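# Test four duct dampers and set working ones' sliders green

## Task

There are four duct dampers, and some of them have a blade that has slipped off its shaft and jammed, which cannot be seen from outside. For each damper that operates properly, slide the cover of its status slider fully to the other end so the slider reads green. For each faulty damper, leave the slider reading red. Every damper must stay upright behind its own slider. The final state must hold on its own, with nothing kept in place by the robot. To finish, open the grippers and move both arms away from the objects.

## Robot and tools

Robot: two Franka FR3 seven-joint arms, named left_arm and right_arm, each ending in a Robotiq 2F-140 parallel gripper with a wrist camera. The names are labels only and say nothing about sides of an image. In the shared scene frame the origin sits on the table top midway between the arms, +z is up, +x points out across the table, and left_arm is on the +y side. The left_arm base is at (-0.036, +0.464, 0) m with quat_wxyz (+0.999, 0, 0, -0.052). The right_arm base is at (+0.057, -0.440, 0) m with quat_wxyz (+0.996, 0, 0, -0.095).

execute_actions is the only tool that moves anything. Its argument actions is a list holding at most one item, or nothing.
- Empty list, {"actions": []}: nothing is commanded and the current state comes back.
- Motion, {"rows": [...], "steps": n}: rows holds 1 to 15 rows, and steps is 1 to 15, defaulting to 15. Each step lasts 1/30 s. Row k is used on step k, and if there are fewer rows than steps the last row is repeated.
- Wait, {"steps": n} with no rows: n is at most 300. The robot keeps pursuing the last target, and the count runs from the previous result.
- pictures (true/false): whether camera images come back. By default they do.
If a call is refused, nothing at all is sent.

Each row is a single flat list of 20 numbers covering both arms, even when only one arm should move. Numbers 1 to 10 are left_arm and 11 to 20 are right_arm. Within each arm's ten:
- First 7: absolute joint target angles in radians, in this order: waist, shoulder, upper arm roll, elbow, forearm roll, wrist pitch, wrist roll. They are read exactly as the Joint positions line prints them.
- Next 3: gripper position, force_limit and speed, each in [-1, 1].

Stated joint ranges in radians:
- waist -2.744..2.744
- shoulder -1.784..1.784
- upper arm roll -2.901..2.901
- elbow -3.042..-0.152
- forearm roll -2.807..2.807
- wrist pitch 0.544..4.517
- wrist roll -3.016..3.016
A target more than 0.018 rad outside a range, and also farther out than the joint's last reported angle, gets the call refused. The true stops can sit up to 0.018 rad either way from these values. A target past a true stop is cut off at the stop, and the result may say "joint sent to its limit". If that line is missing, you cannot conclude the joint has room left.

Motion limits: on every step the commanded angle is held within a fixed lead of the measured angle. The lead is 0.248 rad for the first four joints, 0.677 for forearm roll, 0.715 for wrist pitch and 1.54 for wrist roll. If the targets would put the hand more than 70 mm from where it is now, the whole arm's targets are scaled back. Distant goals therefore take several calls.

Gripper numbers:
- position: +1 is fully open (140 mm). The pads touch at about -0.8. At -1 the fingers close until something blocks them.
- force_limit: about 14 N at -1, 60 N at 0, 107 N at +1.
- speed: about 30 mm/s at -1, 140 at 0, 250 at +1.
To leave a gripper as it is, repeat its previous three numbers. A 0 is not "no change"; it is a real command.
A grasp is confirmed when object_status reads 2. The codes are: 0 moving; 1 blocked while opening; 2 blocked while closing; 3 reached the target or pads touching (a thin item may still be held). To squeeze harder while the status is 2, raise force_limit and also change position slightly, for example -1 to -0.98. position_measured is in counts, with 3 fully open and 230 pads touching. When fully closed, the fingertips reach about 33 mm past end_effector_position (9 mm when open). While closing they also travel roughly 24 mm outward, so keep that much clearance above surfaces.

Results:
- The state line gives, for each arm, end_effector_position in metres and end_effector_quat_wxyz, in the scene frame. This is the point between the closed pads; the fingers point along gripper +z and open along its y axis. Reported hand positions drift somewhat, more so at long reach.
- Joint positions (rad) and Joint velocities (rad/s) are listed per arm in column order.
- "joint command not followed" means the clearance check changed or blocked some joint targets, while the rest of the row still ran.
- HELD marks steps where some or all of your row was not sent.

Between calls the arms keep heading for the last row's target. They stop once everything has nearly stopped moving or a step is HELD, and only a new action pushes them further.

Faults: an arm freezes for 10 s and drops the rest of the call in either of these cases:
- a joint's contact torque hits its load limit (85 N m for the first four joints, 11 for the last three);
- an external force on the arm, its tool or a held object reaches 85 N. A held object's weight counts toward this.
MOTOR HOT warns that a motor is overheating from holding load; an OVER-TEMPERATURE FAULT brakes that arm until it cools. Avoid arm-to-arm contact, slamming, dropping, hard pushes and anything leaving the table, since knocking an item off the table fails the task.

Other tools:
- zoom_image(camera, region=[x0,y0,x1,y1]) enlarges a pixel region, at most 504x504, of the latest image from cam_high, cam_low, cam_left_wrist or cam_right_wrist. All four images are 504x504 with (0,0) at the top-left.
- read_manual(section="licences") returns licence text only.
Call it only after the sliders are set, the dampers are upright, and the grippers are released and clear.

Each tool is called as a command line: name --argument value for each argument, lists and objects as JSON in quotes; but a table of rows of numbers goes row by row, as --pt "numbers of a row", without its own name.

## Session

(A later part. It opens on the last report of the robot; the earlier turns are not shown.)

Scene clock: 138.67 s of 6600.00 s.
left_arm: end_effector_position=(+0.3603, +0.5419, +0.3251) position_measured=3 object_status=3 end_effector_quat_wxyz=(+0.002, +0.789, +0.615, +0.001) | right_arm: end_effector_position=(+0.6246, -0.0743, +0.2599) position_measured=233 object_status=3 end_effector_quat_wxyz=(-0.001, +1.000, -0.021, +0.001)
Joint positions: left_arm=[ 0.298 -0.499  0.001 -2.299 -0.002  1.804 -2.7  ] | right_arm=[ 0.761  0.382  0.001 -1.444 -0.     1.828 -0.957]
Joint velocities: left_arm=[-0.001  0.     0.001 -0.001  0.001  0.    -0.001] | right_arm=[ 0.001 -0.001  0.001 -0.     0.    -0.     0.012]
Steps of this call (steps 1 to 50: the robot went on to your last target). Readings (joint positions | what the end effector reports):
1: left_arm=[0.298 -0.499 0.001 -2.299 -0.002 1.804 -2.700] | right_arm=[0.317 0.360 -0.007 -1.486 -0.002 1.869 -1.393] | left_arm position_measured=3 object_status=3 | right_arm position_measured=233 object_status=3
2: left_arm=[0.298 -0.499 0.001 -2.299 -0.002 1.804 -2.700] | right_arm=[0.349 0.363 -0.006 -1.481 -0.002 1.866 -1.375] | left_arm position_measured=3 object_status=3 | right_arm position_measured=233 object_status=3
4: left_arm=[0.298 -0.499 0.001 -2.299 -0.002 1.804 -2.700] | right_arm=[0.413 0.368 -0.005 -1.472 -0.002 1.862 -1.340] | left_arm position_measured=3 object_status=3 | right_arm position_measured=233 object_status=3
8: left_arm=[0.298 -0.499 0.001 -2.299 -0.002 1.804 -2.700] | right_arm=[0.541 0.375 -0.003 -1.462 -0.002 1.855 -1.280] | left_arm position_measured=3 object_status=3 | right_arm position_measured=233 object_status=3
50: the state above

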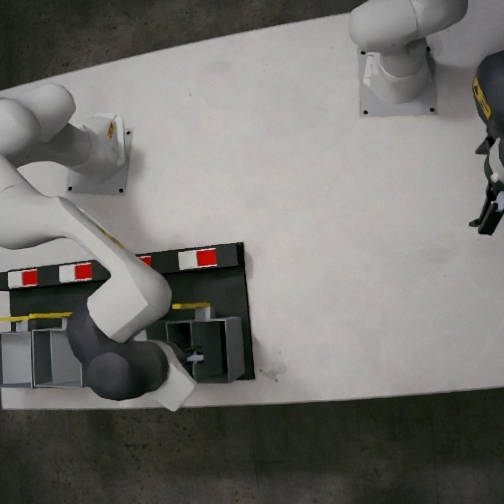

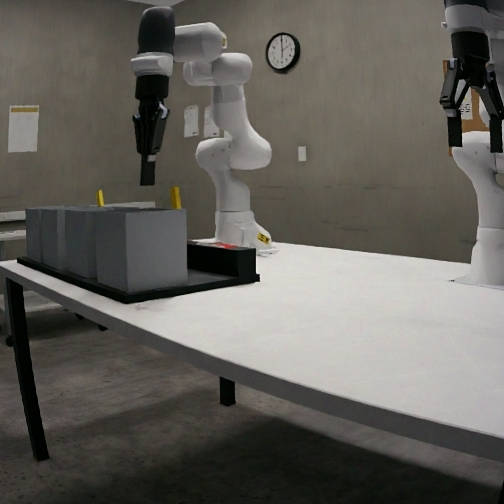

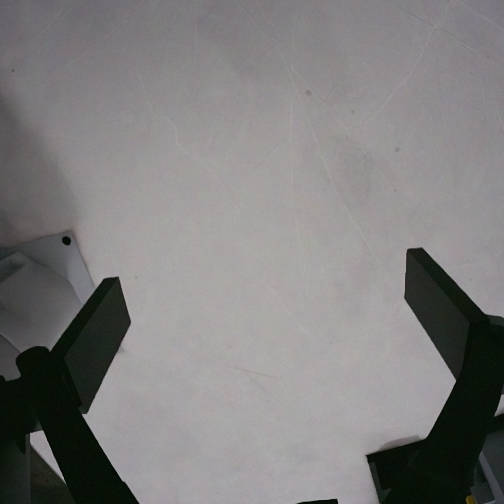

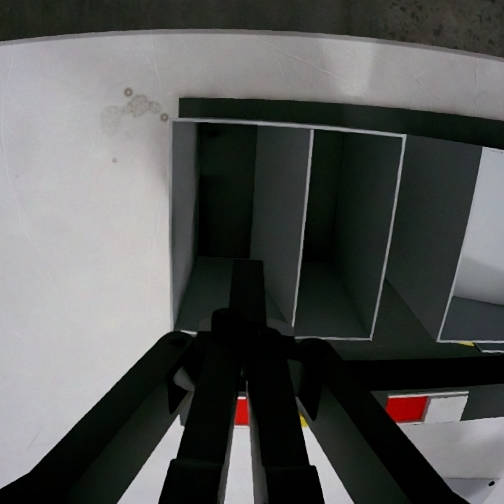

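execute_actions --actions '[{"rows":[[0.3,-0.5,0,-2.3,0,1.8,-2.7,1,0,0,0.761,0.457,0,-1.64,0,2.097,-0.95,-1,0,0]]}]' --pictures false

execute_actions --actions '[{"steps":20}]' --pictures false

execute_actions --actions '[{"rows":[[0.3,-0.5,0,-2.3,0,1.8,-2.7,1,0,0,0.761,0.457,0,-1.64,0,2.097,-0.95,0.3,-0.5,-0.7]]}]' --pictures false

execute_actions --actions '[{"steps":40}]'

Scene clock: 144.27 s of 6600.00 s.
left_arm: end_effector_position=(+0.3603, +0.5419, +0.3251) position_measured=3 object_status=3 end_effector_quat_wxyz=(+0.002, +0.789, +0.615, +0.001) | right_arm: end_effector_position=(+0.6171, -0.0791, +0.1356) position_measured=233 object_status=3 end_effector_quat_wxyz=(+0.007, +1.000, -0.023, -0.011)
Joint positions: left_arm=[ 0.298 -0.499  0.001 -2.299 -0.002  1.804 -2.7  ] | right_arm=[ 0.761  0.46   0.001 -1.641 -0.     2.074 -0.953]
Joint velocities: left_arm=[-0.001  0.     0.001  0.001 -0.001 -0.     0.002] | right_arm=[-0.001 -0.054 -0.001  0.004  0.001  0.124 -0.001]
Steps of this call (steps 1 to 15: the robot went on to your last target; steps 16 to 90: nothing new was sent; then 2.10 s passed at rest; steps 91 to 105: all 15 steps of this action). Readings (joint positions | what the end effector reports):
91: left_arm=[0.298 -0.499 0.001 -2.299 -0.002 1.804 -2.700] | right_arm=[0.761 0.378 0.001 -1.466 -0.000 1.856 -0.953] | left_arm position_measured=3 object_status=3 | right_arm position_measured=233 object_status=3
92: left_arm=[0.298 -0.499 0.001 -2.299 -0.002 1.804 -2.700] | right_arm=[0.761 0.383 0.001 -1.494 -0.000 1.884 -0.953] | left_arm position_measured=3 object_status=3 | right_arm position_measured=233 object_status=3
94: left_arm=[0.298 -0.499 0.001 -2.299 -0.002 1.804 -2.700] | right_arm=[0.761 0.407 0.001 -1.552 -0.000 1.939 -0.953] | left_arm position_measured=3 object_status=3 | right_arm position_measured=233 object_status=3
98: left_arm=[0.298 -0.499 0.001 -2.299 -0.002 1.804 -2.700] | right_arm=[0.761 0.463 0.001 -1.630 -0.000 2.020 -0.953] | left_arm position_measured=3 object_status=3 | right_arm position_measured=233 object_status=3
105: the state above

Scene clock: 144.93 s of 6600.00 s.
left_arm: end_effector_position=(+0.3603, +0.5419, +0.3251) position_measured=3 object_status=3 end_effector_quat_wxyz=(+0.002, +0.789, +0.615, +0.001) | right_arm: end_effector_position=(+0.6228, -0.0754, +0.1390) position_measured=233 object_status=3 end_effector_quat_wxyz=(+0.001, +1.000, -0.023, -0.002)
Joint positions: left_arm=[ 0.298 -0.499  0.001 -2.299 -0.002  1.804 -2.7  ] | right_arm=[ 0.761  0.457  0.001 -1.641 -0.     2.093 -0.953]
Joint velocities: left_arm=[ 0.002 -0.001  0.001  0.    -0.    -0.001  0.001] | right_arm=[0.    0.    0.001 0.    0.002 0.002 0.   ]
Steps of this call (steps 1 to 20: the robot went on to your last target). Readings (joint positions | what the end effector reports):
1: left_arm=[0.298 -0.499 0.001 -2.299 -0.002 1.804 -2.700] | right_arm=[0.761 0.459 0.001 -1.641 -0.000 2.078 -0.953] | left_arm position_measured=3 object_status=3 | right_arm position_measured=233 object_status=3
2: left_arm=[0.298 -0.499 0.001 -2.299 -0.002 1.804 -2.700] | right_arm=[0.761 0.458 0.001 -1.641 -0.000 2.081 -0.953] | left_arm position_measured=3 object_status=3 | right_arm position_measured=233 object_status=3
4: left_arm=[0.298 -0.499 0.001 -2.299 -0.002 1.804 -2.700] | right_arm=[0.761 0.457 0.001 -1.641 -0.000 2.085 -0.953] | left_arm position_measured=3 object_status=3 | right_arm position_measured=233 object_status=3
8: left_arm=[0.298 -0.499 0.001 -2.299 -0.002 1.804 -2.700] | right_arm=[0.761 0.457 0.001 -1.641 -0.000 2.090 -0.953] | left_arm position_measured=3 object_status=3 | right_arm position_measured=233 object_status=3
20: the state above

Scene clock: 145.43 s of 6600.00 s.
left_arm: end_effector_position=(+0.3603, +0.5419, +0.3251) position_measured=3 object_status=3 end_effector_quat_wxyz=(+0.002, +0.789, +0.615, +0.001) | right_arm: end_effector_position=(+0.6229, -0.0753, +0.1391) position_measured=186 object_status=0 end_effector_quat_wxyz=(+0.001, +1.000, -0.023, -0.002)
Joint positions: left_arm=[ 0.298 -0.499  0.001 -2.299 -0.002  1.804 -2.7  ] | right_arm=[ 0.761  0.457  0.001 -1.641 -0.     2.094 -0.953]
Joint velocities: left_arm=[-0.001 -0.     0.    -0.001  0.001 -0.001 -0.001] | right_arm=[ 0.    -0.001  0.001 -0.001 -0.001  0.     0.   ]
Steps of this call (steps 1 to 15: all 15 steps of this action). Readings (joint positions | what the end effector reports):
1: left_arm=[0.298 -0.499 0.001 -2.299 -0.002 1.804 -2.700] | right_arm=[0.761 0.457 0.001 -1.641 -0.000 2.093 -0.953] | left_arm position_measured=3 object_status=3 | right_arm position_measured=233 object_status=0
2: left_arm=[0.298 -0.499 0.001 -2.299 -0.002 1.804 -2.700] | right_arm=[0.761 0.457 0.001 -1.641 -0.000 2.093 -0.953] | left_arm position_measured=3 object_status=3 | right_arm position_measured=233 object_status=0
4: left_arm=[0.298 -0.499 0.001 -2.299 -0.002 1.804 -2.700] | right_arm=[0.761 0.457 0.001 -1.641 -0.000 2.094 -0.953] | left_arm position_measured=3 object_status=3 | right_arm position_measured=223 object_status=0
8: left_arm=[0.298 -0.499 0.001 -2.299 -0.002 1.804 -2.700] | right_arm=[0.761 0.457 0.001 -1.641 -0.000 2.094 -0.953] | left_arm position_measured=3 object_status=3 | right_arm position_measured=209 object_status=0
15: the state above

Scene clock: 146.77 s of 6600.00 s.
left_arm: end_effector_position=(+0.3603, +0.5419, +0.3251) position_measured=3 object_status=3 end_effector_quat_wxyz=(+0.002, +0.789, +0.615, +0.001) | right_arm: end_effector_position=(+0.6249, -0.0769, +0.1398) position_measured=91 object_status=3 end_effector_quat_wxyz=(+0.001, +1.000, -0.024, -0.000)
Joint positions: left_arm=[ 0.298 -0.499  0.001 -2.299 -0.002  1.804 -2.7  ] | right_arm=[ 0.76   0.457 -0.001 -1.641 -0.001  2.096 -0.953]
Joint velocities: left_arm=[-0.001  0.001 -0.001  0.    -0.     0.001 -0.   ] | right_arm=[-0.    -0.001 -0.001  0.001  0.001  0.001  0.   ]
Steps of this call (steps 1 to 15: the robot went on to your last target; steps 16 to 40: nothing new was sent). Readings (joint positions | what the end effector reports):
1: left_arm=[0.298 -0.499 0.001 -2.299 -0.002 1.804 -2.700] | right_arm=[0.761 0.457 0.001 -1.641 -0.000 2.094 -0.953] | left_arm position_measured=3 object_status=3 | right_arm position_measured=182 object_status=0
2: left_arm=[0.298 -0.499 0.001 -2.299 -0.002 1.804 -2.700] | right_arm=[0.761 0.457 0.001 -1.641 0.000 2.094 -0.953] | left_arm position_measured=3 object_status=3 | right_arm position_measured=179 object_status=0
4: left_arm=[0.298 -0.499 0.001 -2.299 -0.002 1.804 -2.700] | right_arm=[0.762 0.457 0.001 -1.641 0.000 2.095 -0.953] | left_arm position_measured=3 object_status=3 | right_arm position_measured=172 object_status=0
8: left_arm=[0.298 -0.499 0.001 -2.299 -0.002 1.804 -2.700] | right_arm=[0.762 0.457 0.001 -1.641 0.000 2.096 -0.953] | left_arm position_measured=3 object_status=3 | right_arm position_measured=159 object_status=0
40: the state above
All arms were judged still, so your last target was given up. Only a new action makes them travel on or press farther. Fingers that are still opening or closing keep moving.

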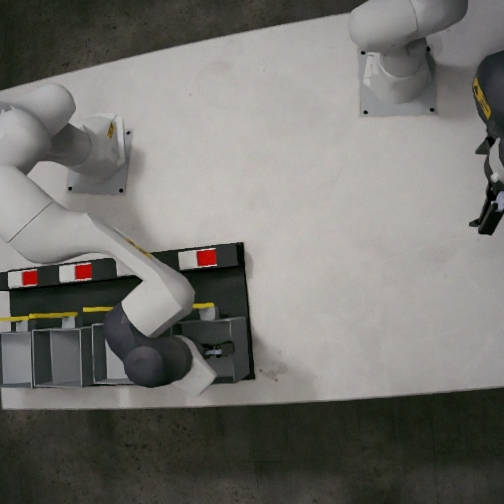

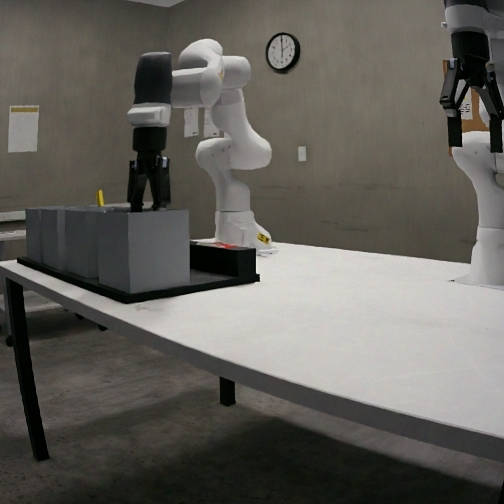

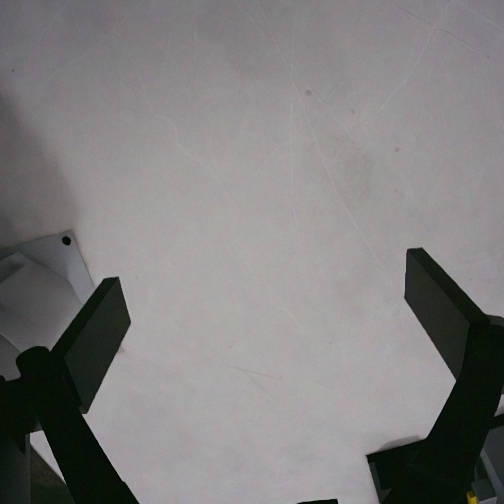

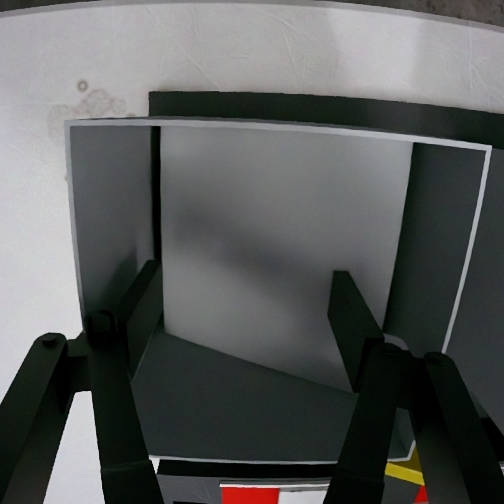

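execute_actions --actions '[{"rows":[[0.3,-0.5,0,-2.3,0,1.8,-2.7,1,0,0,0.761,0.438,0,-1.59,0,2.03,-0.95,-1,0,0.5]]}]' --pictures false

execute_actions --actions '[{"rows":[[0.3,-0.5,0,-2.3,0,1.8,-2.7,1,0,0,0.746,0.42,0,-1.617,0,2.039,-0.97,-1,0,0.5],[0.3,-0.5,0,-2.3,0,1.8,-2.7,1,0,0,0.73,0.402,0,-1.644,0,2.048,-0.99,-1,0,0.5],[0.3,-0.5,0,-2.3,0,1.8,-2.7,1,0,0,0.715,0.384,0,-1.671,0,2.057,-1.01,-1,0,0.5],[0.3,-0.5,0,-2.3,0,1.8,-2.7,1,0,0,0.70,0.366,0,-1.698,0,2.066,-1.03,-1,0,0.5],[0.3,-0.5,0,-2.3,0,1.8,-2.7,1,0,0,0.685,0.348,0,-1.725,0,2.075,-1.05,-1,0,0.5],[0.3,-0.5,0,-2.3,0,1.8,-2.7,1,0,0,0.67,0.33,0,-1.752,0,2.084,-1.07,-1,0,0.5],[0.3,-0.5,0,-2.3,0,1.8,-2.7,1,0,0,0.662,0.321,0,-1.766,0,2.088,-1.09,-1,0,0.5],[0.3,-0.5,0,-2.3,0,1.8,-2.7,1,0,0,0.654,0.312,0,-1.78,0,2.092,-1.1,-1,0,0.5],[0.3,-0.5,0,-2.3,0,1.8,-2.7,1,0,0,0.646,0.303,0,-1.793,0,2.097,-1.1,-1,0,0.5],[0.3,-0.5,0,-2.3,0,1.8,-2.7,1,0,0,0.639,0.294,0,-1.807,0,2.101,-1.1,-1,0,0.5],[0.3,-0.5,0,-2.3,0,1.8,-2.7,1,0,0,0.631,0.285,0,-1.82,0,2.106,-1.1,-1,0,0.5],[0.3,-0.5,0,-2.3,0,1.8,-2.7,1,0,0,0.623,0.276,0,-1.834,0,2.11,-1.1,-1,0,0.5],[0.3,-0.5,0,-2.3,0,1.8,-2.7,1,0,0,0.615,0.267,0,-1.848,0,2.115,-1.1,-1,0,0.5],[0.3,-0.5,0,-2.3,0,1.8,-2.7,1,0,0,0.608,0.258,0,-1.861,0,2.119,-1.1,-1,0,0.5]]}]' --pictures false

execute_actions --actions '[{"steps":20}]'

Scene clock: 157.80 s of 6600.00 s.
left_arm: end_effector_position=(+0.3603, +0.5419, +0.3251) position_measured=3 object_status=3 end_effector_quat_wxyz=(+0.002, +0.789, +0.615, +0.001) | right_arm: end_effector_position=(+0.6300, -0.0736, +0.1713) position_measured=233 object_status=0 end_effector_quat_wxyz=(-0.002, +1.000, -0.024, +0.004)
Joint positions: left_arm=[ 0.298 -0.499  0.001 -2.299 -0.002  1.804 -2.7  ] | right_arm=[ 0.76   0.437 -0.001 -1.591 -0.001  2.037 -0.953]
Joint velocities: left_arm=[-0.001 -0.001  0.001 -0.001  0.     0.    -0.001] | right_arm=[-0.001  0.003  0.     0.     0.    -0.022  0.001]
Steps of this call (steps 1 to 90: nothing new was sent; then 7.53 s passed at rest; steps 91 to 105: all 15 steps of this action). Readings (joint positions | what the end effector reports):
91: left_arm=[0.298 -0.499 0.001 -2.299 -0.002 1.804 -2.700] | right_arm=[0.760 0.458 -0.001 -1.632 -0.001 2.084 -0.953] | left_arm position_measured=3 object_status=3 | right_arm position_measured=91 object_status=0
92: left_arm=[0.298 -0.499 0.001 -2.299 -0.002 1.804 -2.700] | right_arm=[0.760 0.456 -0.001 -1.620 -0.001 2.074 -0.953] | left_arm position_measured=3 object_status=3 | right_arm position_measured=100 object_status=0
94: left_arm=[0.298 -0.499 0.001 -2.299 -0.002 1.804 -2.700] | right_arm=[0.760 0.446 -0.001 -1.604 -0.001 2.061 -0.953] | left_arm position_measured=3 object_status=3 | right_arm position_measured=121 object_status=0
98: left_arm=[0.298 -0.499 0.001 -2.299 -0.002 1.804 -2.700] | right_arm=[0.760 0.435 -0.001 -1.592 -0.001 2.047 -0.953] | left_arm position_measured=3 object_status=3 | right_arm position_measured=163 object_status=0
105: the state above

Scene clock: 158.30 s of 6600.00 s.
left_arm: end_effector_position=(+0.3603, +0.5419, +0.3251) position_measured=3 object_status=3 end_effector_quat_wxyz=(+0.002, +0.789, +0.615, +0.001) | right_arm: end_effector_position=(+0.6214, -0.1808, +0.1703) position_measured=233 object_status=3 end_effector_quat_wxyz=(+0.002, +0.999, -0.043, -0.004)
Joint positions: left_arm=[ 0.298 -0.499  0.001 -2.299 -0.002  1.804 -2.7  ] | right_arm=[ 0.62   0.271 -0.    -1.838  0.001  2.1   -1.055]
Joint velocities: left_arm=[ 0.     0.001  0.002 -0.    -0.001  0.     0.   ] | right_arm=[-0.166 -0.176 -0.005 -0.258  0.     0.095 -0.136]
Steps of this call (steps 1 to 15: all 15 steps of this action). Readings (joint positions | what the end effector reports):
1: left_arm=[0.298 -0.499 0.001 -2.299 -0.002 1.804 -2.700] | right_arm=[0.758 0.433 0.000 -1.597 -0.001 2.037 -0.954] | left_arm position_measured=3 object_status=3 | right_arm position_measured=233 object_status=0
2: left_arm=[0.298 -0.499 0.001 -2.299 -0.002 1.804 -2.700] | right_arm=[0.753 0.425 0.002 -1.611 -0.001 2.039 -0.958] | left_arm position_measured=3 object_status=3 | right_arm position_measured=233 object_status=0
4: left_arm=[0.298 -0.499 0.001 -2.299 -0.002 1.804 -2.700] | right_arm=[0.735 0.400 0.005 -1.651 -0.001 2.045 -0.969] | left_arm position_measured=3 object_status=3 | right_arm position_measured=233 object_status=0
8: left_arm=[0.298 -0.499 0.001 -2.299 -0.002 1.804 -2.700] | right_arm=[0.679 0.340 0.002 -1.738 -0.001 2.065 -1.007] | left_arm position_measured=3 object_status=3 | right_arm position_measured=233 object_status=3
15: the state above

Scene clock: 158.97 s of 6600.00 s.
left_arm: end_effector_position=(+0.3603, +0.5419, +0.3251) position_measured=3 object_status=3 end_effector_quat_wxyz=(+0.002, +0.789, +0.615, +0.001) | right_arm: end_effector_position=(+0.6220, -0.1872, +0.1695) position_measured=233 object_status=3 end_effector_quat_wxyz=(+0.000, +1.000, -0.030, -0.001)
Joint positions: left_arm=[ 0.298 -0.499  0.001 -2.299 -0.002  1.804 -2.7  ] | right_arm=[ 0.61   0.259 -0.001 -1.858  0.001  2.116 -1.092]
Joint velocities: left_arm=[ 0.001  0.001 -0.     0.     0.    -0.     0.001] | right_arm=[ 0.001  0.    -0.001 -0.001  0.001  0.001 -0.014]
Steps of this call (steps 1 to 20: the robot went on to your last target). Readings (joint positions | what the end effector reports):
1: left_arm=[0.298 -0.499 0.001 -2.299 -0.002 1.804 -2.700] | right_arm=[0.615 0.266 -0.001 -1.845 0.001 2.103 -1.059] | left_arm position_measured=3 object_status=3 | right_arm position_measured=233 object_status=3
2: left_arm=[0.298 -0.499 0.001 -2.299 -0.002 1.804 -2.700] | right_arm=[0.612 0.263 -0.001 -1.849 0.001 2.105 -1.063] | left_arm position_measured=3 object_status=3 | right_arm position_measured=233 object_status=3
4: left_arm=[0.298 -0.499 0.001 -2.299 -0.002 1.804 -2.700] | right_arm=[0.610 0.260 -0.001 -1.854 0.001 2.109 -1.070] | left_arm position_measured=3 object_status=3 | right_arm position_measured=233 object_status=3
8: left_arm=[0.298 -0.499 0.001 -2.299 -0.002 1.804 -2.700] | right_arm=[0.610 0.259 -0.001 -1.857 0.001 2.113 -1.079] | left_arm position_measured=3 object_status=3 | right_arm position_measured=233 object_status=3
20: the state above

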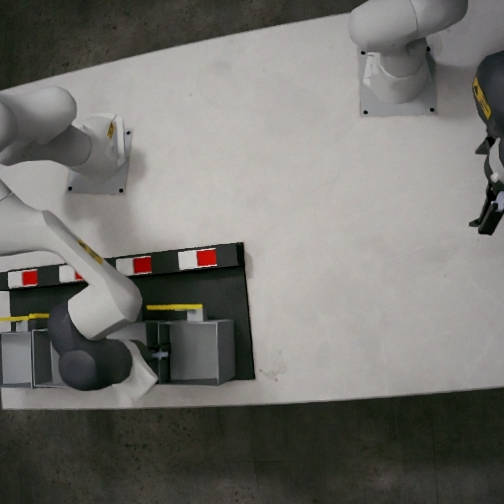

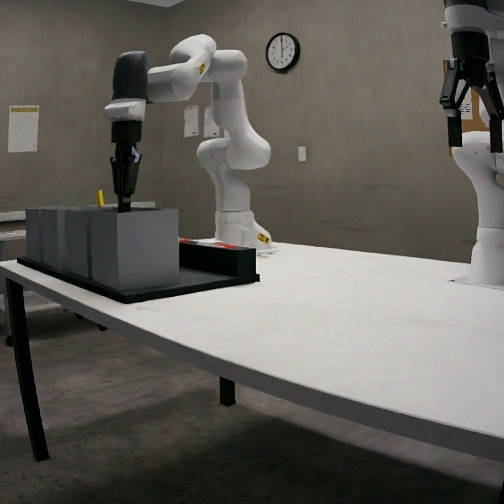

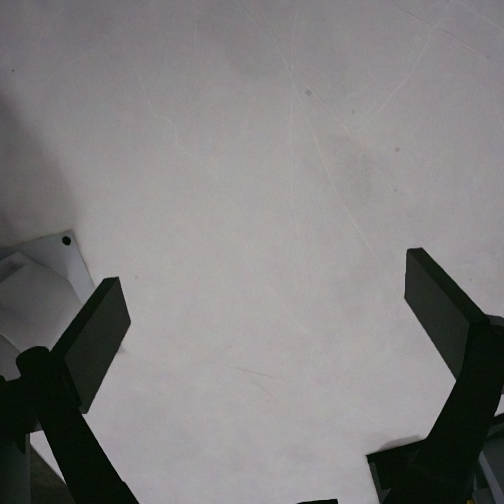

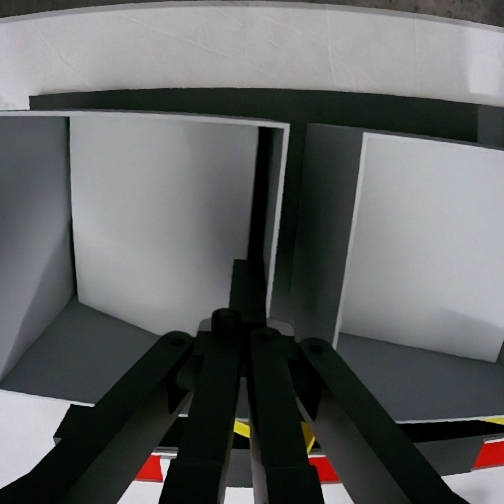

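execute_actions --actions '[{"rows":[[0.3,-0.5,0,-2.3,0,1.8,-2.7,1,0,0,0.62,0.148,0,-1.775,0,1.923,-1.1,-1,0,0.5]]}]' --pictures false

execute_actions --actions '[{"rows":[[0.3,-0.5,0,-2.3,0,1.8,-2.7,1,0,0,0.794,-0.42,0,-2.45,0,2.03,-0.92,-1,0,0.5]]}]' --pictures false

execute_actions --actions '[{"rows":[[0.3,-0.5,0,-2.3,0,1.8,-2.7,1,0,0,0.794,-0.3,0,-2.649,0,2.349,-0.92,-1,0,0.5]]}]' --pictures false

execute_actions --actions '[{"steps":25}]'

Scene clock: 164.70 s of 6600.00 s.
left_arm: end_effector_position=(+0.3603, +0.5419, +0.3251) position_measured=3 object_status=3 end_effector_quat_wxyz=(+0.002, +0.789, +0.615, +0.001) | right_arm: end_effector_position=(+0.6121, -0.1858, +0.2629) position_measured=233 object_status=3 end_effector_quat_wxyz=(-0.004, +1.000, -0.023, +0.008)
Joint positions: left_arm=[ 0.298 -0.499  0.001 -2.299 -0.002  1.804 -2.7  ] | right_arm=[ 0.619  0.147 -0.    -1.773  0.001  1.938 -1.097]
Joint velocities: left_arm=[-0.001 -0.    -0.001  0.    -0.    -0.     0.001] | right_arm=[ 0.     0.021 -0.    -0.005  0.001 -0.074 -0.   ]
Steps of this call (steps 1 to 15: the robot went on to your last target; steps 16 to 90: nothing new was sent; then 2.23 s passed at rest; steps 91 to 105: all 15 steps of this action). Readings (joint positions | what the end effector reports):
91: left_arm=[0.298 -0.499 0.001 -2.299 -0.002 1.804 -2.700] | right_arm=[0.611 0.253 -0.000 -1.850 0.001 2.091 -1.096] | left_arm position_measured=3 object_status=3 | right_arm position_measured=233 object_status=3
92: left_arm=[0.298 -0.499 0.001 -2.299 -0.002 1.804 -2.700] | right_arm=[0.613 0.236 -0.000 -1.837 0.001 2.065 -1.096] | left_arm position_measured=3 object_status=3 | right_arm position_measured=233 object_status=3
94: left_arm=[0.298 -0.499 0.001 -2.299 -0.002 1.804 -2.700] | right_arm=[0.616 0.191 -0.000 -1.806 0.001 2.020 -1.096] | left_arm position_measured=3 object_status=3 | right_arm position_measured=233 object_status=3
98: left_arm=[0.298 -0.499 0.001 -2.299 -0.002 1.804 -2.700] | right_arm=[0.619 0.140 -0.000 -1.773 0.001 1.973 -1.096] | left_arm position_measured=3 object_status=3 | right_arm position_measured=233 object_status=3
105: the state above

Scene clock: 165.20 s of 6600.00 s.
left_arm: end_effector_position=(+0.3603, +0.5419, +0.3251) position_measured=3 object_status=3 end_effector_quat_wxyz=(+0.002, +0.789, +0.615, +0.001) | right_arm: end_effector_position=(+0.3977, -0.2035, +0.2414) position_measured=233 object_status=3 end_effector_quat_wxyz=(+0.003, +1.000, -0.000, -0.004)
Joint positions: left_arm=[ 0.298 -0.499  0.001 -2.299 -0.002  1.804 -2.7  ] | right_arm=[ 0.794 -0.413  0.002 -2.44   0.001  2.018 -0.965]
Joint velocities: left_arm=[ 0.001 -0.    -0.001  0.001  0.001  0.    -0.001] | right_arm=[-0.002 -0.035 -0.015 -0.136 -0.001  0.039  0.137]
Steps of this call (steps 1 to 15: all 15 steps of this action). Readings (joint positions | what the end effector reports):
1: left_arm=[0.298 -0.499 0.001 -2.299 -0.002 1.804 -2.700] | right_arm=[0.636 0.120 -0.011 -1.814 0.001 1.949 -1.087] | left_arm position_measured=3 object_status=3 | right_arm position_measured=233 object_status=3
2: left_arm=[0.298 -0.499 0.001 -2.299 -0.002 1.804 -2.700] | right_arm=[0.659 0.079 -0.015 -1.865 0.000 1.956 -1.077] | left_arm position_measured=3 object_status=3 | right_arm position_measured=233 object_status=3
4: left_arm=[0.298 -0.499 0.001 -2.299 -0.002 1.804 -2.700] | right_arm=[0.712 -0.025 -0.011 -1.978 0.000 1.973 -1.055] | left_arm position_measured=3 object_status=3 | right_arm position_measured=233 object_status=3
8: left_arm=[0.298 -0.499 0.001 -2.299 -0.002 1.804 -2.700] | right_arm=[0.785 -0.306 0.008 -2.260 0.001 2.002 -1.012] | left_arm position_measured=3 object_status=3 | right_arm position_measured=233 object_status=3
15: the state above

Scene clock: 165.70 s of 6600.00 s.
left_arm: end_effector_position=(+0.3603, +0.5419, +0.3251) position_measured=3 object_status=3 end_effector_quat_wxyz=(+0.002, +0.789, +0.615, +0.001) | right_arm: end_effector_position=(+0.3838, -0.2136, +0.1281) position_measured=233 object_status=3 end_effector_quat_wxyz=(+0.007, +1.000, -0.017, -0.010)
Joint positions: left_arm=[ 0.298 -0.499  0.001 -2.299 -0.002  1.804 -2.7  ] | right_arm=[ 0.794 -0.299  0.002 -2.647  0.001  2.324 -0.932]
Joint velocities: left_arm=[-0.001 -0.002  0.001  0.002  0.     0.001 -0.001] | right_arm=[-0.001 -0.004 -0.    -0.002  0.     0.132  0.03 ]
Steps of this call (steps 1 to 15: all 15 steps of this action). Readings (joint positions | what the end effector reports):
1: left_arm=[0.298 -0.499 0.001 -2.299 -0.002 1.804 -2.700] | right_arm=[0.794 -0.410 0.002 -2.463 0.001 2.055 -0.962] | left_arm position_measured=3 object_status=3 | right_arm position_measured=233 object_status=3
2: left_arm=[0.298 -0.499 0.001 -2.299 -0.002 1.804 -2.700] | right_arm=[0.794 -0.393 0.002 -2.497 0.001 2.092 -0.960] | left_arm position_measured=3 object_status=3 | right_arm position_measured=233 object_status=3
4: left_arm=[0.298 -0.499 0.001 -2.299 -0.002 1.804 -2.700] | right_arm=[0.794 -0.347 0.002 -2.572 0.001 2.168 -0.953] | left_arm position_measured=3 object_status=3 | right_arm position_measured=233 object_status=3
8: left_arm=[0.298 -0.499 0.001 -2.299 -0.002 1.804 -2.700] | right_arm=[0.794 -0.297 0.002 -2.643 0.001 2.259 -0.943] | left_arm position_measured=3 object_status=3 | right_arm position_measured=233 object_status=3
15: the state above

Scene clock: 166.53 s of 6600.00 s.
left_arm: end_effector_position=(+0.3603, +0.5419, +0.3251) position_measured=3 object_status=3 end_effector_quat_wxyz=(+0.002, +0.789, +0.615, +0.001) | right_arm: end_effector_position=(+0.3894, -0.2097, +0.1299) position_measured=233 object_status=3 end_effector_quat_wxyz=(+0.001, +1.000, -0.021, -0.001)
Joint positions: left_arm=[ 0.298 -0.499  0.001 -2.299 -0.002  1.804 -2.7  ] | right_arm=[ 0.794 -0.299  0.001 -2.647  0.001  2.346 -0.924]
Joint velocities: left_arm=[-0.001 -0.    -0.    -0.001 -0.002 -0.001  0.   ] | right_arm=[ 0.001 -0.001  0.001  0.001  0.     0.001  0.004]
Steps of this call (steps 1 to 25: the robot went on to your last target). Readings (joint positions | what the end effector reports):
1: left_arm=[0.298 -0.499 0.001 -2.299 -0.002 1.804 -2.700] | right_arm=[0.794 -0.299 0.002 -2.647 0.001 2.328 -0.931] | left_arm position_measured=3 object_status=3 | right_arm position_measured=233 object_status=3
2: left_arm=[0.298 -0.499 0.001 -2.299 -0.002 1.804 -2.700] | right_arm=[0.794 -0.299 0.002 -2.647 0.001 2.331 -0.931] | left_arm position_measured=3 object_status=3 | right_arm position_measured=233 object_status=3
4: left_arm=[0.298 -0.499 0.001 -2.299 -0.002 1.804 -2.700] | right_arm=[0.794 -0.299 0.002 -2.647 0.001 2.336 -0.929] | left_arm position_measured=3 object_status=3 | right_arm position_measured=233 object_status=3
8: left_arm=[0.298 -0.499 0.001 -2.299 -0.002 1.804 -2.700] | right_arm=[0.794 -0.299 0.002 -2.647 0.001 2.341 -0.927] | left_arm position_measured=3 object_status=3 | right_arm position_measured=233 object_status=3
25: the state above

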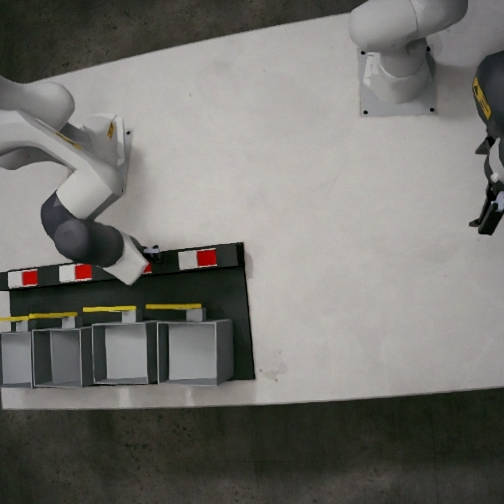

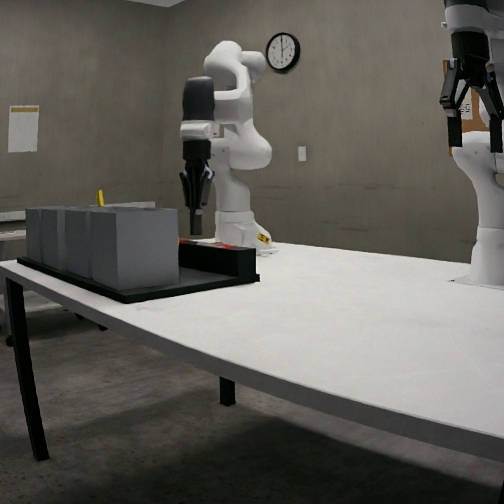

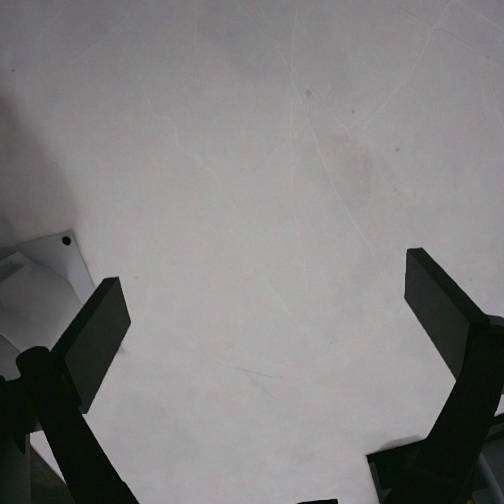

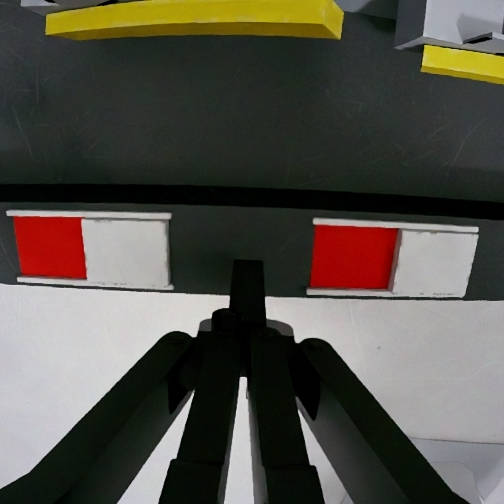

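execute_actions --actions '[{"rows":[[0.3,-0.5,0,-2.3,0,1.8,-2.7,1,0,0,0.794,-0.28,0,-2.657,0,2.4,-0.92,-1,0,0.5],[0.3,-0.5,0,-2.3,0,1.8,-2.7,1,0,0,0.794,-0.28,0,-2.657,0,2.4,-0.92,-1,0,0.5],[0.3,-0.5,0,-2.3,0,1.8,-2.7,1,0,0,0.794,-0.265,0,-2.663,0,2.42,-0.92,-1,0,0.5],[0.3,-0.5,0,-2.3,0,1.8,-2.7,1,0,0,0.794,-0.265,0,-2.663,0,2.43,-0.92,-1,0,0.5],[0.3,-0.5,0,-2.3,0,1.8,-2.7,1,0,0,0.794,-0.25,0,-2.67,0,2.443,-0.92,-1,0,0.5],[0.3,-0.5,0,-2.3,0,1.8,-2.7,1,0,0,0.794,-0.25,0,-2.67,0,2.443,-0.92,-1,0,0.5],[0.3,-0.5,0,-2.3,0,1.8,-2.7,1,0,0,0.794,-0.25,0,-2.67,0,2.443,-0.92,-1,0,0.5],[0.3,-0.5,0,-2.3,0,1.8,-2.7,1,0,0,0.794,-0.234,0,-2.677,0,2.443,-0.92,-1,0,0.5]]}]' --pictures false

execute_actions --actions '[{"steps":20}]'

Scene clock: 173.53 s of 6600.00 s.
left_arm: end_effector_position=(+0.3603, +0.5419, +0.3251) position_measured=3 object_status=3 end_effector_quat_wxyz=(+0.002, +0.789, +0.615, +0.001) | right_arm: end_effector_position=(+0.3920, -0.2080, +0.1096) position_measured=233 object_status=3 end_effector_quat_wxyz=(-0.001, +1.000, -0.021, +0.002)
Joint positions: left_arm=[ 0.298 -0.499  0.001 -2.299 -0.002  1.804 -2.7  ] | right_arm=[ 0.794 -0.252  0.001 -2.666  0.001  2.418 -0.923]
Joint velocities: left_arm=[-0.    -0.     0.    -0.    -0.001  0.     0.003] | right_arm=[-0.001  0.    -0.     0.    -0.     0.    -0.   ]
Steps of this call (steps 1 to 15: the robot went on to your last target; steps 16 to 90: nothing new was sent; then 3.50 s passed at rest; steps 91 to 105: all 15 steps of this action). Readings (joint positions | what the end effector reports):
91: left_arm=[0.298 -0.499 0.001 -2.299 -0.002 1.804 -2.700] | right_arm=[0.794 -0.296 0.001 -2.648 0.001 2.354 -0.923] | left_arm position_measured=3 object_status=3 | right_arm position_measured=233 object_status=3
92: left_arm=[0.298 -0.499 0.001 -2.299 -0.002 1.804 -2.700] | right_arm=[0.794 -0.292 0.001 -2.650 0.001 2.362 -0.923] | left_arm position_measured=3 object_status=3 | right_arm position_measured=233 object_status=3
94: left_arm=[0.298 -0.499 0.001 -2.299 -0.002 1.804 -2.700] | right_arm=[0.794 -0.279 0.001 -2.655 0.001 2.382 -0.923] | left_arm position_measured=3 object_status=3 | right_arm position_measured=233 object_status=3
98: left_arm=[0.298 -0.499 0.001 -2.299 -0.002 1.804 -2.700] | right_arm=[0.794 -0.253 0.001 -2.666 0.001 2.414 -0.923] | left_arm position_measured=3 object_status=3 | right_arm position_measured=233 object_status=3
105: the state above

Scene clock: 174.20 s of 6600.00 s.
left_arm: end_effector_position=(+0.3603, +0.5419, +0.3251) position_measured=3 object_status=3 end_effector_quat_wxyz=(+0.002, +0.789, +0.615, +0.001) | right_arm: end_effector_position=(+0.3920, -0.2080, +0.1096) position_measured=233 object_status=3 end_effector_quat_wxyz=(-0.001, +1.000, -0.021, +0.002)
Joint positions: left_arm=[ 0.298 -0.499  0.001 -2.299 -0.002  1.804 -2.7  ] | right_arm=[ 0.794 -0.252  0.001 -2.666  0.001  2.418 -0.923]
Joint velocities: left_arm=[ 0.    -0.    -0.001 -0.    -0.    -0.001 -0.001] | right_arm=[ 0.001 -0.    -0.001 -0.001  0.001  0.     0.   ]
Steps of this call (steps 1 to 15: the robot went on to your last target; steps 16 to 20: nothing new was sent). Readings (joint positions | what the end effector reports):
1: left_arm=[0.298 -0.499 0.001 -2.299 -0.002 1.804 -2.700] | right_arm=[0.794 -0.252 0.001 -2.666 0.001 2.418 -0.923] | left_arm position_measured=3 object_status=3 | right_arm position_measured=233 object_status=3
2: left_arm=[0.298 -0.499 0.001 -2.299 -0.002 1.804 -2.700] | right_arm=[0.794 -0.252 0.001 -2.666 0.001 2.418 -0.923] | left_arm position_measured=3 object_status=3 | right_arm position_measured=233 object_status=3
4: left_arm=[0.298 -0.499 0.001 -2.299 -0.002 1.804 -2.700] | right_arm=[0.794 -0.252 0.001 -2.666 0.001 2.418 -0.923] | left_arm position_measured=3 object_status=3 | right_arm position_measured=233 object_status=3
8: left_arm=[0.298 -0.499 0.001 -2.299 -0.002 1.804 -2.700] | right_arm=[0.794 -0.252 0.001 -2.666 0.001 2.418 -0.923] | left_arm position_measured=3 object_status=3 | right_arm position_measured=233 object_status=3
20: the state above
All arms were judged still, so your last target was given up. Only a new action makes them travel on or press farther. Fingers that are still opening or closing keep moving.

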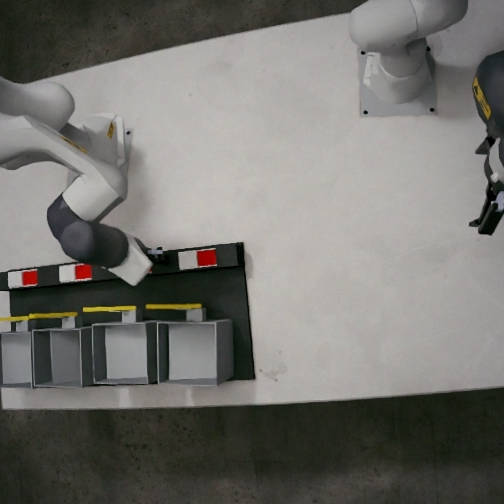

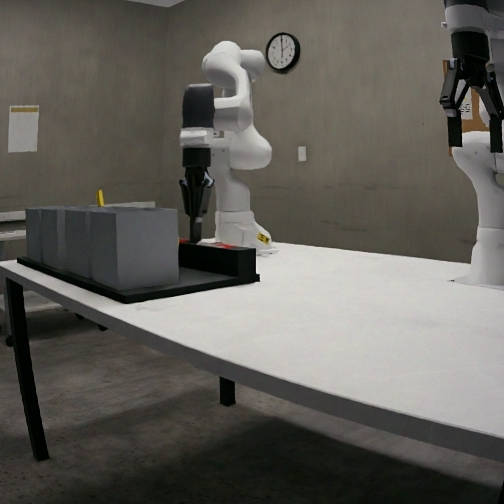

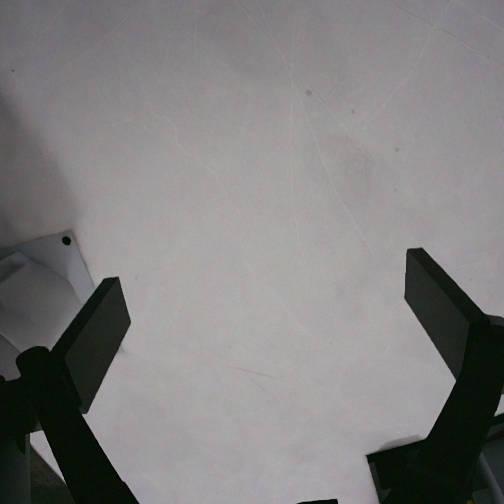

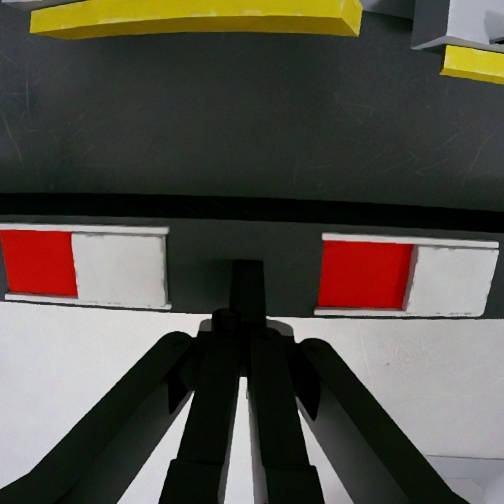

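execute_actions --actions '[{"rows":[[0.3,-0.5,0,-2.3,0,1.8,-2.7,1,0,0,0.785,-0.24,0,-2.638,0,2.402,-0.926,-1,0,0.5]]}]' --pictures false

execute_actions --actions '[{"rows":[[0.3,-0.5,0,-2.3,0,1.8,-2.7,1,0,0,0.801,-0.22,0,-2.621,0,2.401,-0.9,-1,0,0.5],[0.3,-0.5,0,-2.3,0,1.8,-2.7,1,0,0,0.817,-0.204,0,-2.603,0,2.4,-0.88,-1,0,0.5],[0.3,-0.5,0,-2.3,0,1.8,-2.7,1,0,0,0.833,-0.187,0,-2.586,0,2.399,-0.86,-1,0,0.5],[0.3,-0.5,0,-2.3,0,1.8,-2.7,1,0,0,0.849,-0.171,0,-2.569,0,2.398,-0.84,-1,0,0.5],[0.3,-0.5,0,-2.3,0,1.8,-2.7,1,0,0,0.857,-0.163,0,-2.56,0,2.397,-0.83,-1,0,0.5],[0.3,-0.5,0,-2.3,0,1.8,-2.7,1,0,0,0.865,-0.155,0,-2.5515,0,2.397,-0.82,-1,0,0.5],[0.3,-0.5,0,-2.3,0,1.8,-2.7,1,0,0,0.874,-0.144,0,-2.539,0,2.395,-0.81,-1,0,0.5],[0.3,-0.5,0,-2.3,0,1.8,-2.7,1,0,0,0.883,-0.133,0,-2.526,0,2.394,-0.8,-1,0,0.5],[0.3,-0.5,0,-2.3,0,1.8,-2.7,1,0,0,0.892,-0.122,0,-2.513,0,2.392,-0.79,-1,0,0.5],[0.3,-0.5,0,-2.3,0,1.8,-2.7,1,0,0,0.901,-0.11,0,-2.501,0,2.39,-0.78,-1,0,0.5],[0.3,-0.5,0,-2.3,0,1.8,-2.7,1,0,0,0.911,-0.099,0,-2.488,0,2.389,-0.773,-1,0,0.5],[0.3,-0.5,0,-2.3,0,1.8,-2.7,1,0,0,0.92,-0.088,0,-2.475,0,2.387,-0.773,-1,0,0.5],[0.3,-0.5,0,-2.3,0,1.8,-2.7,1,0,0,0.929,-0.077,0,-2.463,0,2.386,-0.773,-1,0,0.5],[0.3,-0.5,0,-2.3,0,1.8,-2.7,1,0,0,0.938,-0.066,0,-2.45,0,2.384,-0.773,-1,0,0.5]]}]' --pictures false

execute_actions --actions '[{"steps":20}]'

Scene clock: 185.33 s of 6600.00 s.
left_arm: end_effector_position=(+0.3603, +0.5419, +0.3251) position_measured=3 object_status=3 end_effector_quat_wxyz=(+0.002, +0.789, +0.615, +0.001) | right_arm: end_effector_position=(+0.3999, -0.2062, +0.1145) position_measured=233 object_status=3 end_effector_quat_wxyz=(-0.002, +1.000, -0.025, +0.003)
Joint positions: left_arm=[ 0.298 -0.499  0.001 -2.299 -0.002  1.804 -2.7  ] | right_arm=[ 0.787 -0.241  0.001 -2.641  0.001  2.406 -0.923]
Joint velocities: left_arm=[-0.     0.001  0.002 -0.001  0.    -0.    -0.   ] | right_arm=[ 0.001  0.    -0.003 -0.001 -0.002 -0.005 -0.002]
Steps of this call (steps 1 to 90: nothing new was sent; then 7.63 s passed at rest; steps 91 to 105: all 15 steps of this action). Readings (joint positions | what the end effector reports):
91: left_arm=[0.298 -0.499 0.001 -2.299 -0.002 1.804 -2.700] | right_arm=[0.792 -0.250 0.002 -2.660 0.001 2.415 -0.923] | left_arm position_measured=3 object_status=3 | right_arm position_measured=233 object_status=3
92: left_arm=[0.298 -0.499 0.001 -2.299 -0.002 1.804 -2.700] | right_arm=[0.790 -0.247 0.001 -2.653 0.001 2.413 -0.923] | left_arm position_measured=3 object_status=3 | right_arm position_measured=233 object_status=3
94: left_arm=[0.298 -0.499 0.001 -2.299 -0.002 1.804 -2.700] | right_arm=[0.788 -0.244 0.001 -2.645 0.001 2.411 -0.923] | left_arm position_measured=3 object_status=3 | right_arm position_measured=233 object_status=3
98: left_arm=[0.298 -0.499 0.001 -2.299 -0.002 1.804 -2.700] | right_arm=[0.787 -0.242 0.001 -2.641 0.001 2.408 -0.923] | left_arm position_measured=3 object_status=3 | right_arm position_measured=233 object_status=3
105: the state above

Scene clock: 185.83 s of 6600.00 s.
left_arm: end_effector_position=(+0.3603, +0.5419, +0.3251) position_measured=3 object_status=3 end_effector_quat_wxyz=(+0.002, +0.789, +0.615, +0.001) | right_arm: end_effector_position=(+0.4039, -0.1266, +0.1124) position_measured=233 object_status=3 end_effector_quat_wxyz=(-0.001, +1.000, -0.007, +0.000)
Joint positions: left_arm=[ 0.298 -0.499  0.001 -2.299 -0.002  1.804 -2.7  ] | right_arm=[ 0.924 -0.082 -0.    -2.471  0.001  2.39  -0.823]
Joint velocities: left_arm=[-0.002  0.001 -0.    -0.     0.001 -0.001 -0.001] | right_arm=[ 0.186  0.214  0.015  0.242 -0.    -0.011  0.158]
Steps of this call (steps 1 to 15: all 15 steps of this action). Readings (joint positions | what the end effector reports):
1: left_arm=[0.298 -0.499 0.001 -2.299 -0.002 1.804 -2.700] | right_arm=[0.789 -0.237 0.000 -2.636 0.001 2.405 -0.922] | left_arm position_measured=3 object_status=3 | right_arm position_measured=233 object_status=3
2: left_arm=[0.298 -0.499 0.001 -2.299 -0.002 1.804 -2.700] | right_arm=[0.796 -0.228 -0.001 -2.627 0.001 2.405 -0.918] | left_arm position_measured=3 object_status=3 | right_arm position_measured=233 object_status=3
4: left_arm=[0.298 -0.499 0.001 -2.299 -0.002 1.804 -2.700] | right_arm=[0.818 -0.203 -0.002 -2.601 0.001 2.403 -0.905] | left_arm position_measured=3 object_status=3 | right_arm position_measured=233 object_status=3
8: left_arm=[0.298 -0.499 0.001 -2.299 -0.002 1.804 -2.700] | right_arm=[0.861 -0.157 -0.001 -2.554 0.001 2.400 -0.874] | left_arm position_measured=3 object_status=3 | right_arm position_measured=233 object_status=3
15: the state above

Scene clock: 186.50 s of 6600.00 s.
left_arm: end_effector_position=(+0.3603, +0.5419, +0.3251) position_measured=3 object_status=3 end_effector_quat_wxyz=(+0.002, +0.789, +0.615, +0.001) | right_arm: end_effector_position=(+0.4036, -0.1212, +0.1121) position_measured=233 object_status=3 end_effector_quat_wxyz=(+0.001, +1.000, -0.022, -0.001)
Joint positions: left_arm=[ 0.298 -0.499  0.001 -2.299 -0.002  1.804 -2.7  ] | right_arm=[ 0.934 -0.068 -0.001 -2.454 -0.     2.382 -0.782]
Joint velocities: left_arm=[ 0.     0.001  0.001 -0.001 -0.     0.    -0.   ] | right_arm=[-0.     0.001 -0.001  0.     0.001 -0.001  0.017]
Steps of this call (steps 1 to 20: the robot went on to your last target). Readings (joint positions | what the end effector reports):
1: left_arm=[0.298 -0.499 0.001 -2.299 -0.002 1.804 -2.700] | right_arm=[0.929 -0.076 0.000 -2.464 0.001 2.390 -0.819] | left_arm position_measured=3 object_status=3 | right_arm position_measured=233 object_status=3
2: left_arm=[0.298 -0.499 0.001 -2.299 -0.002 1.804 -2.700] | right_arm=[0.932 -0.073 0.000 -2.460 0.001 2.389 -0.814] | left_arm position_measured=3 object_status=3 | right_arm position_measured=233 object_status=3
4: left_arm=[0.298 -0.499 0.001 -2.299 -0.002 1.804 -2.700] | right_arm=[0.933 -0.070 -0.000 -2.457 -0.000 2.386 -0.807] | left_arm position_measured=3 object_status=3 | right_arm position_measured=233 object_status=3
8: left_arm=[0.298 -0.499 0.001 -2.299 -0.002 1.804 -2.700] | right_arm=[0.934 -0.068 -0.001 -2.454 -0.000 2.383 -0.796] | left_arm position_measured=3 object_status=3 | right_arm position_measured=233 object_status=3
20: the state above

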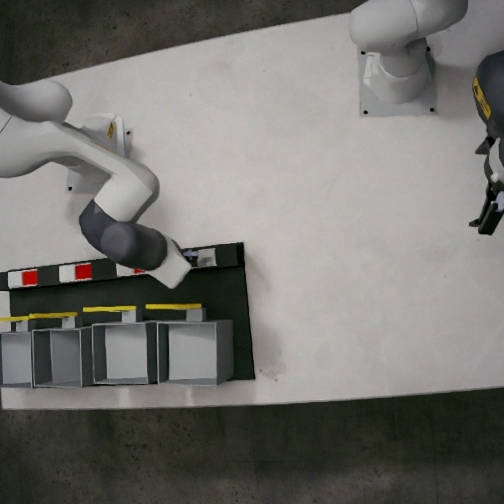

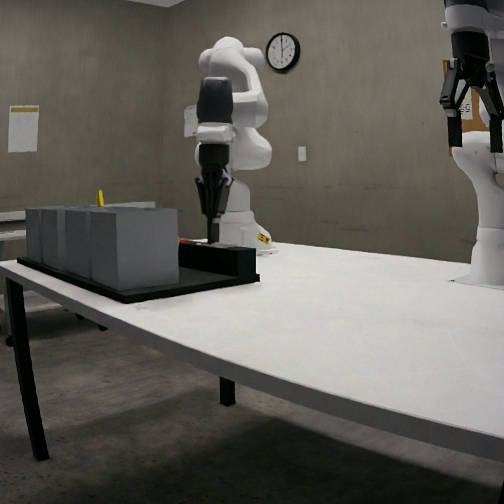

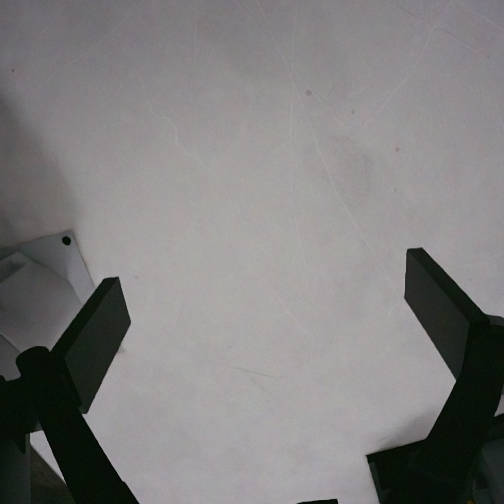

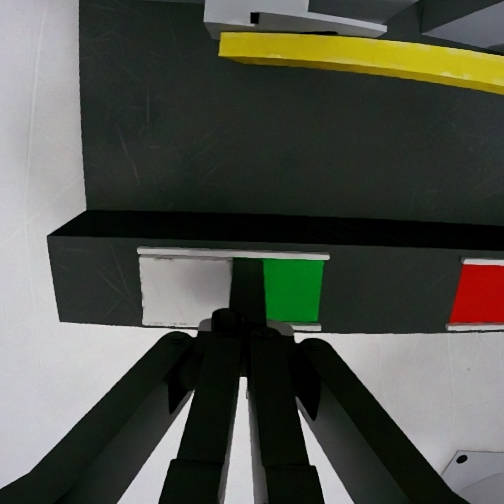

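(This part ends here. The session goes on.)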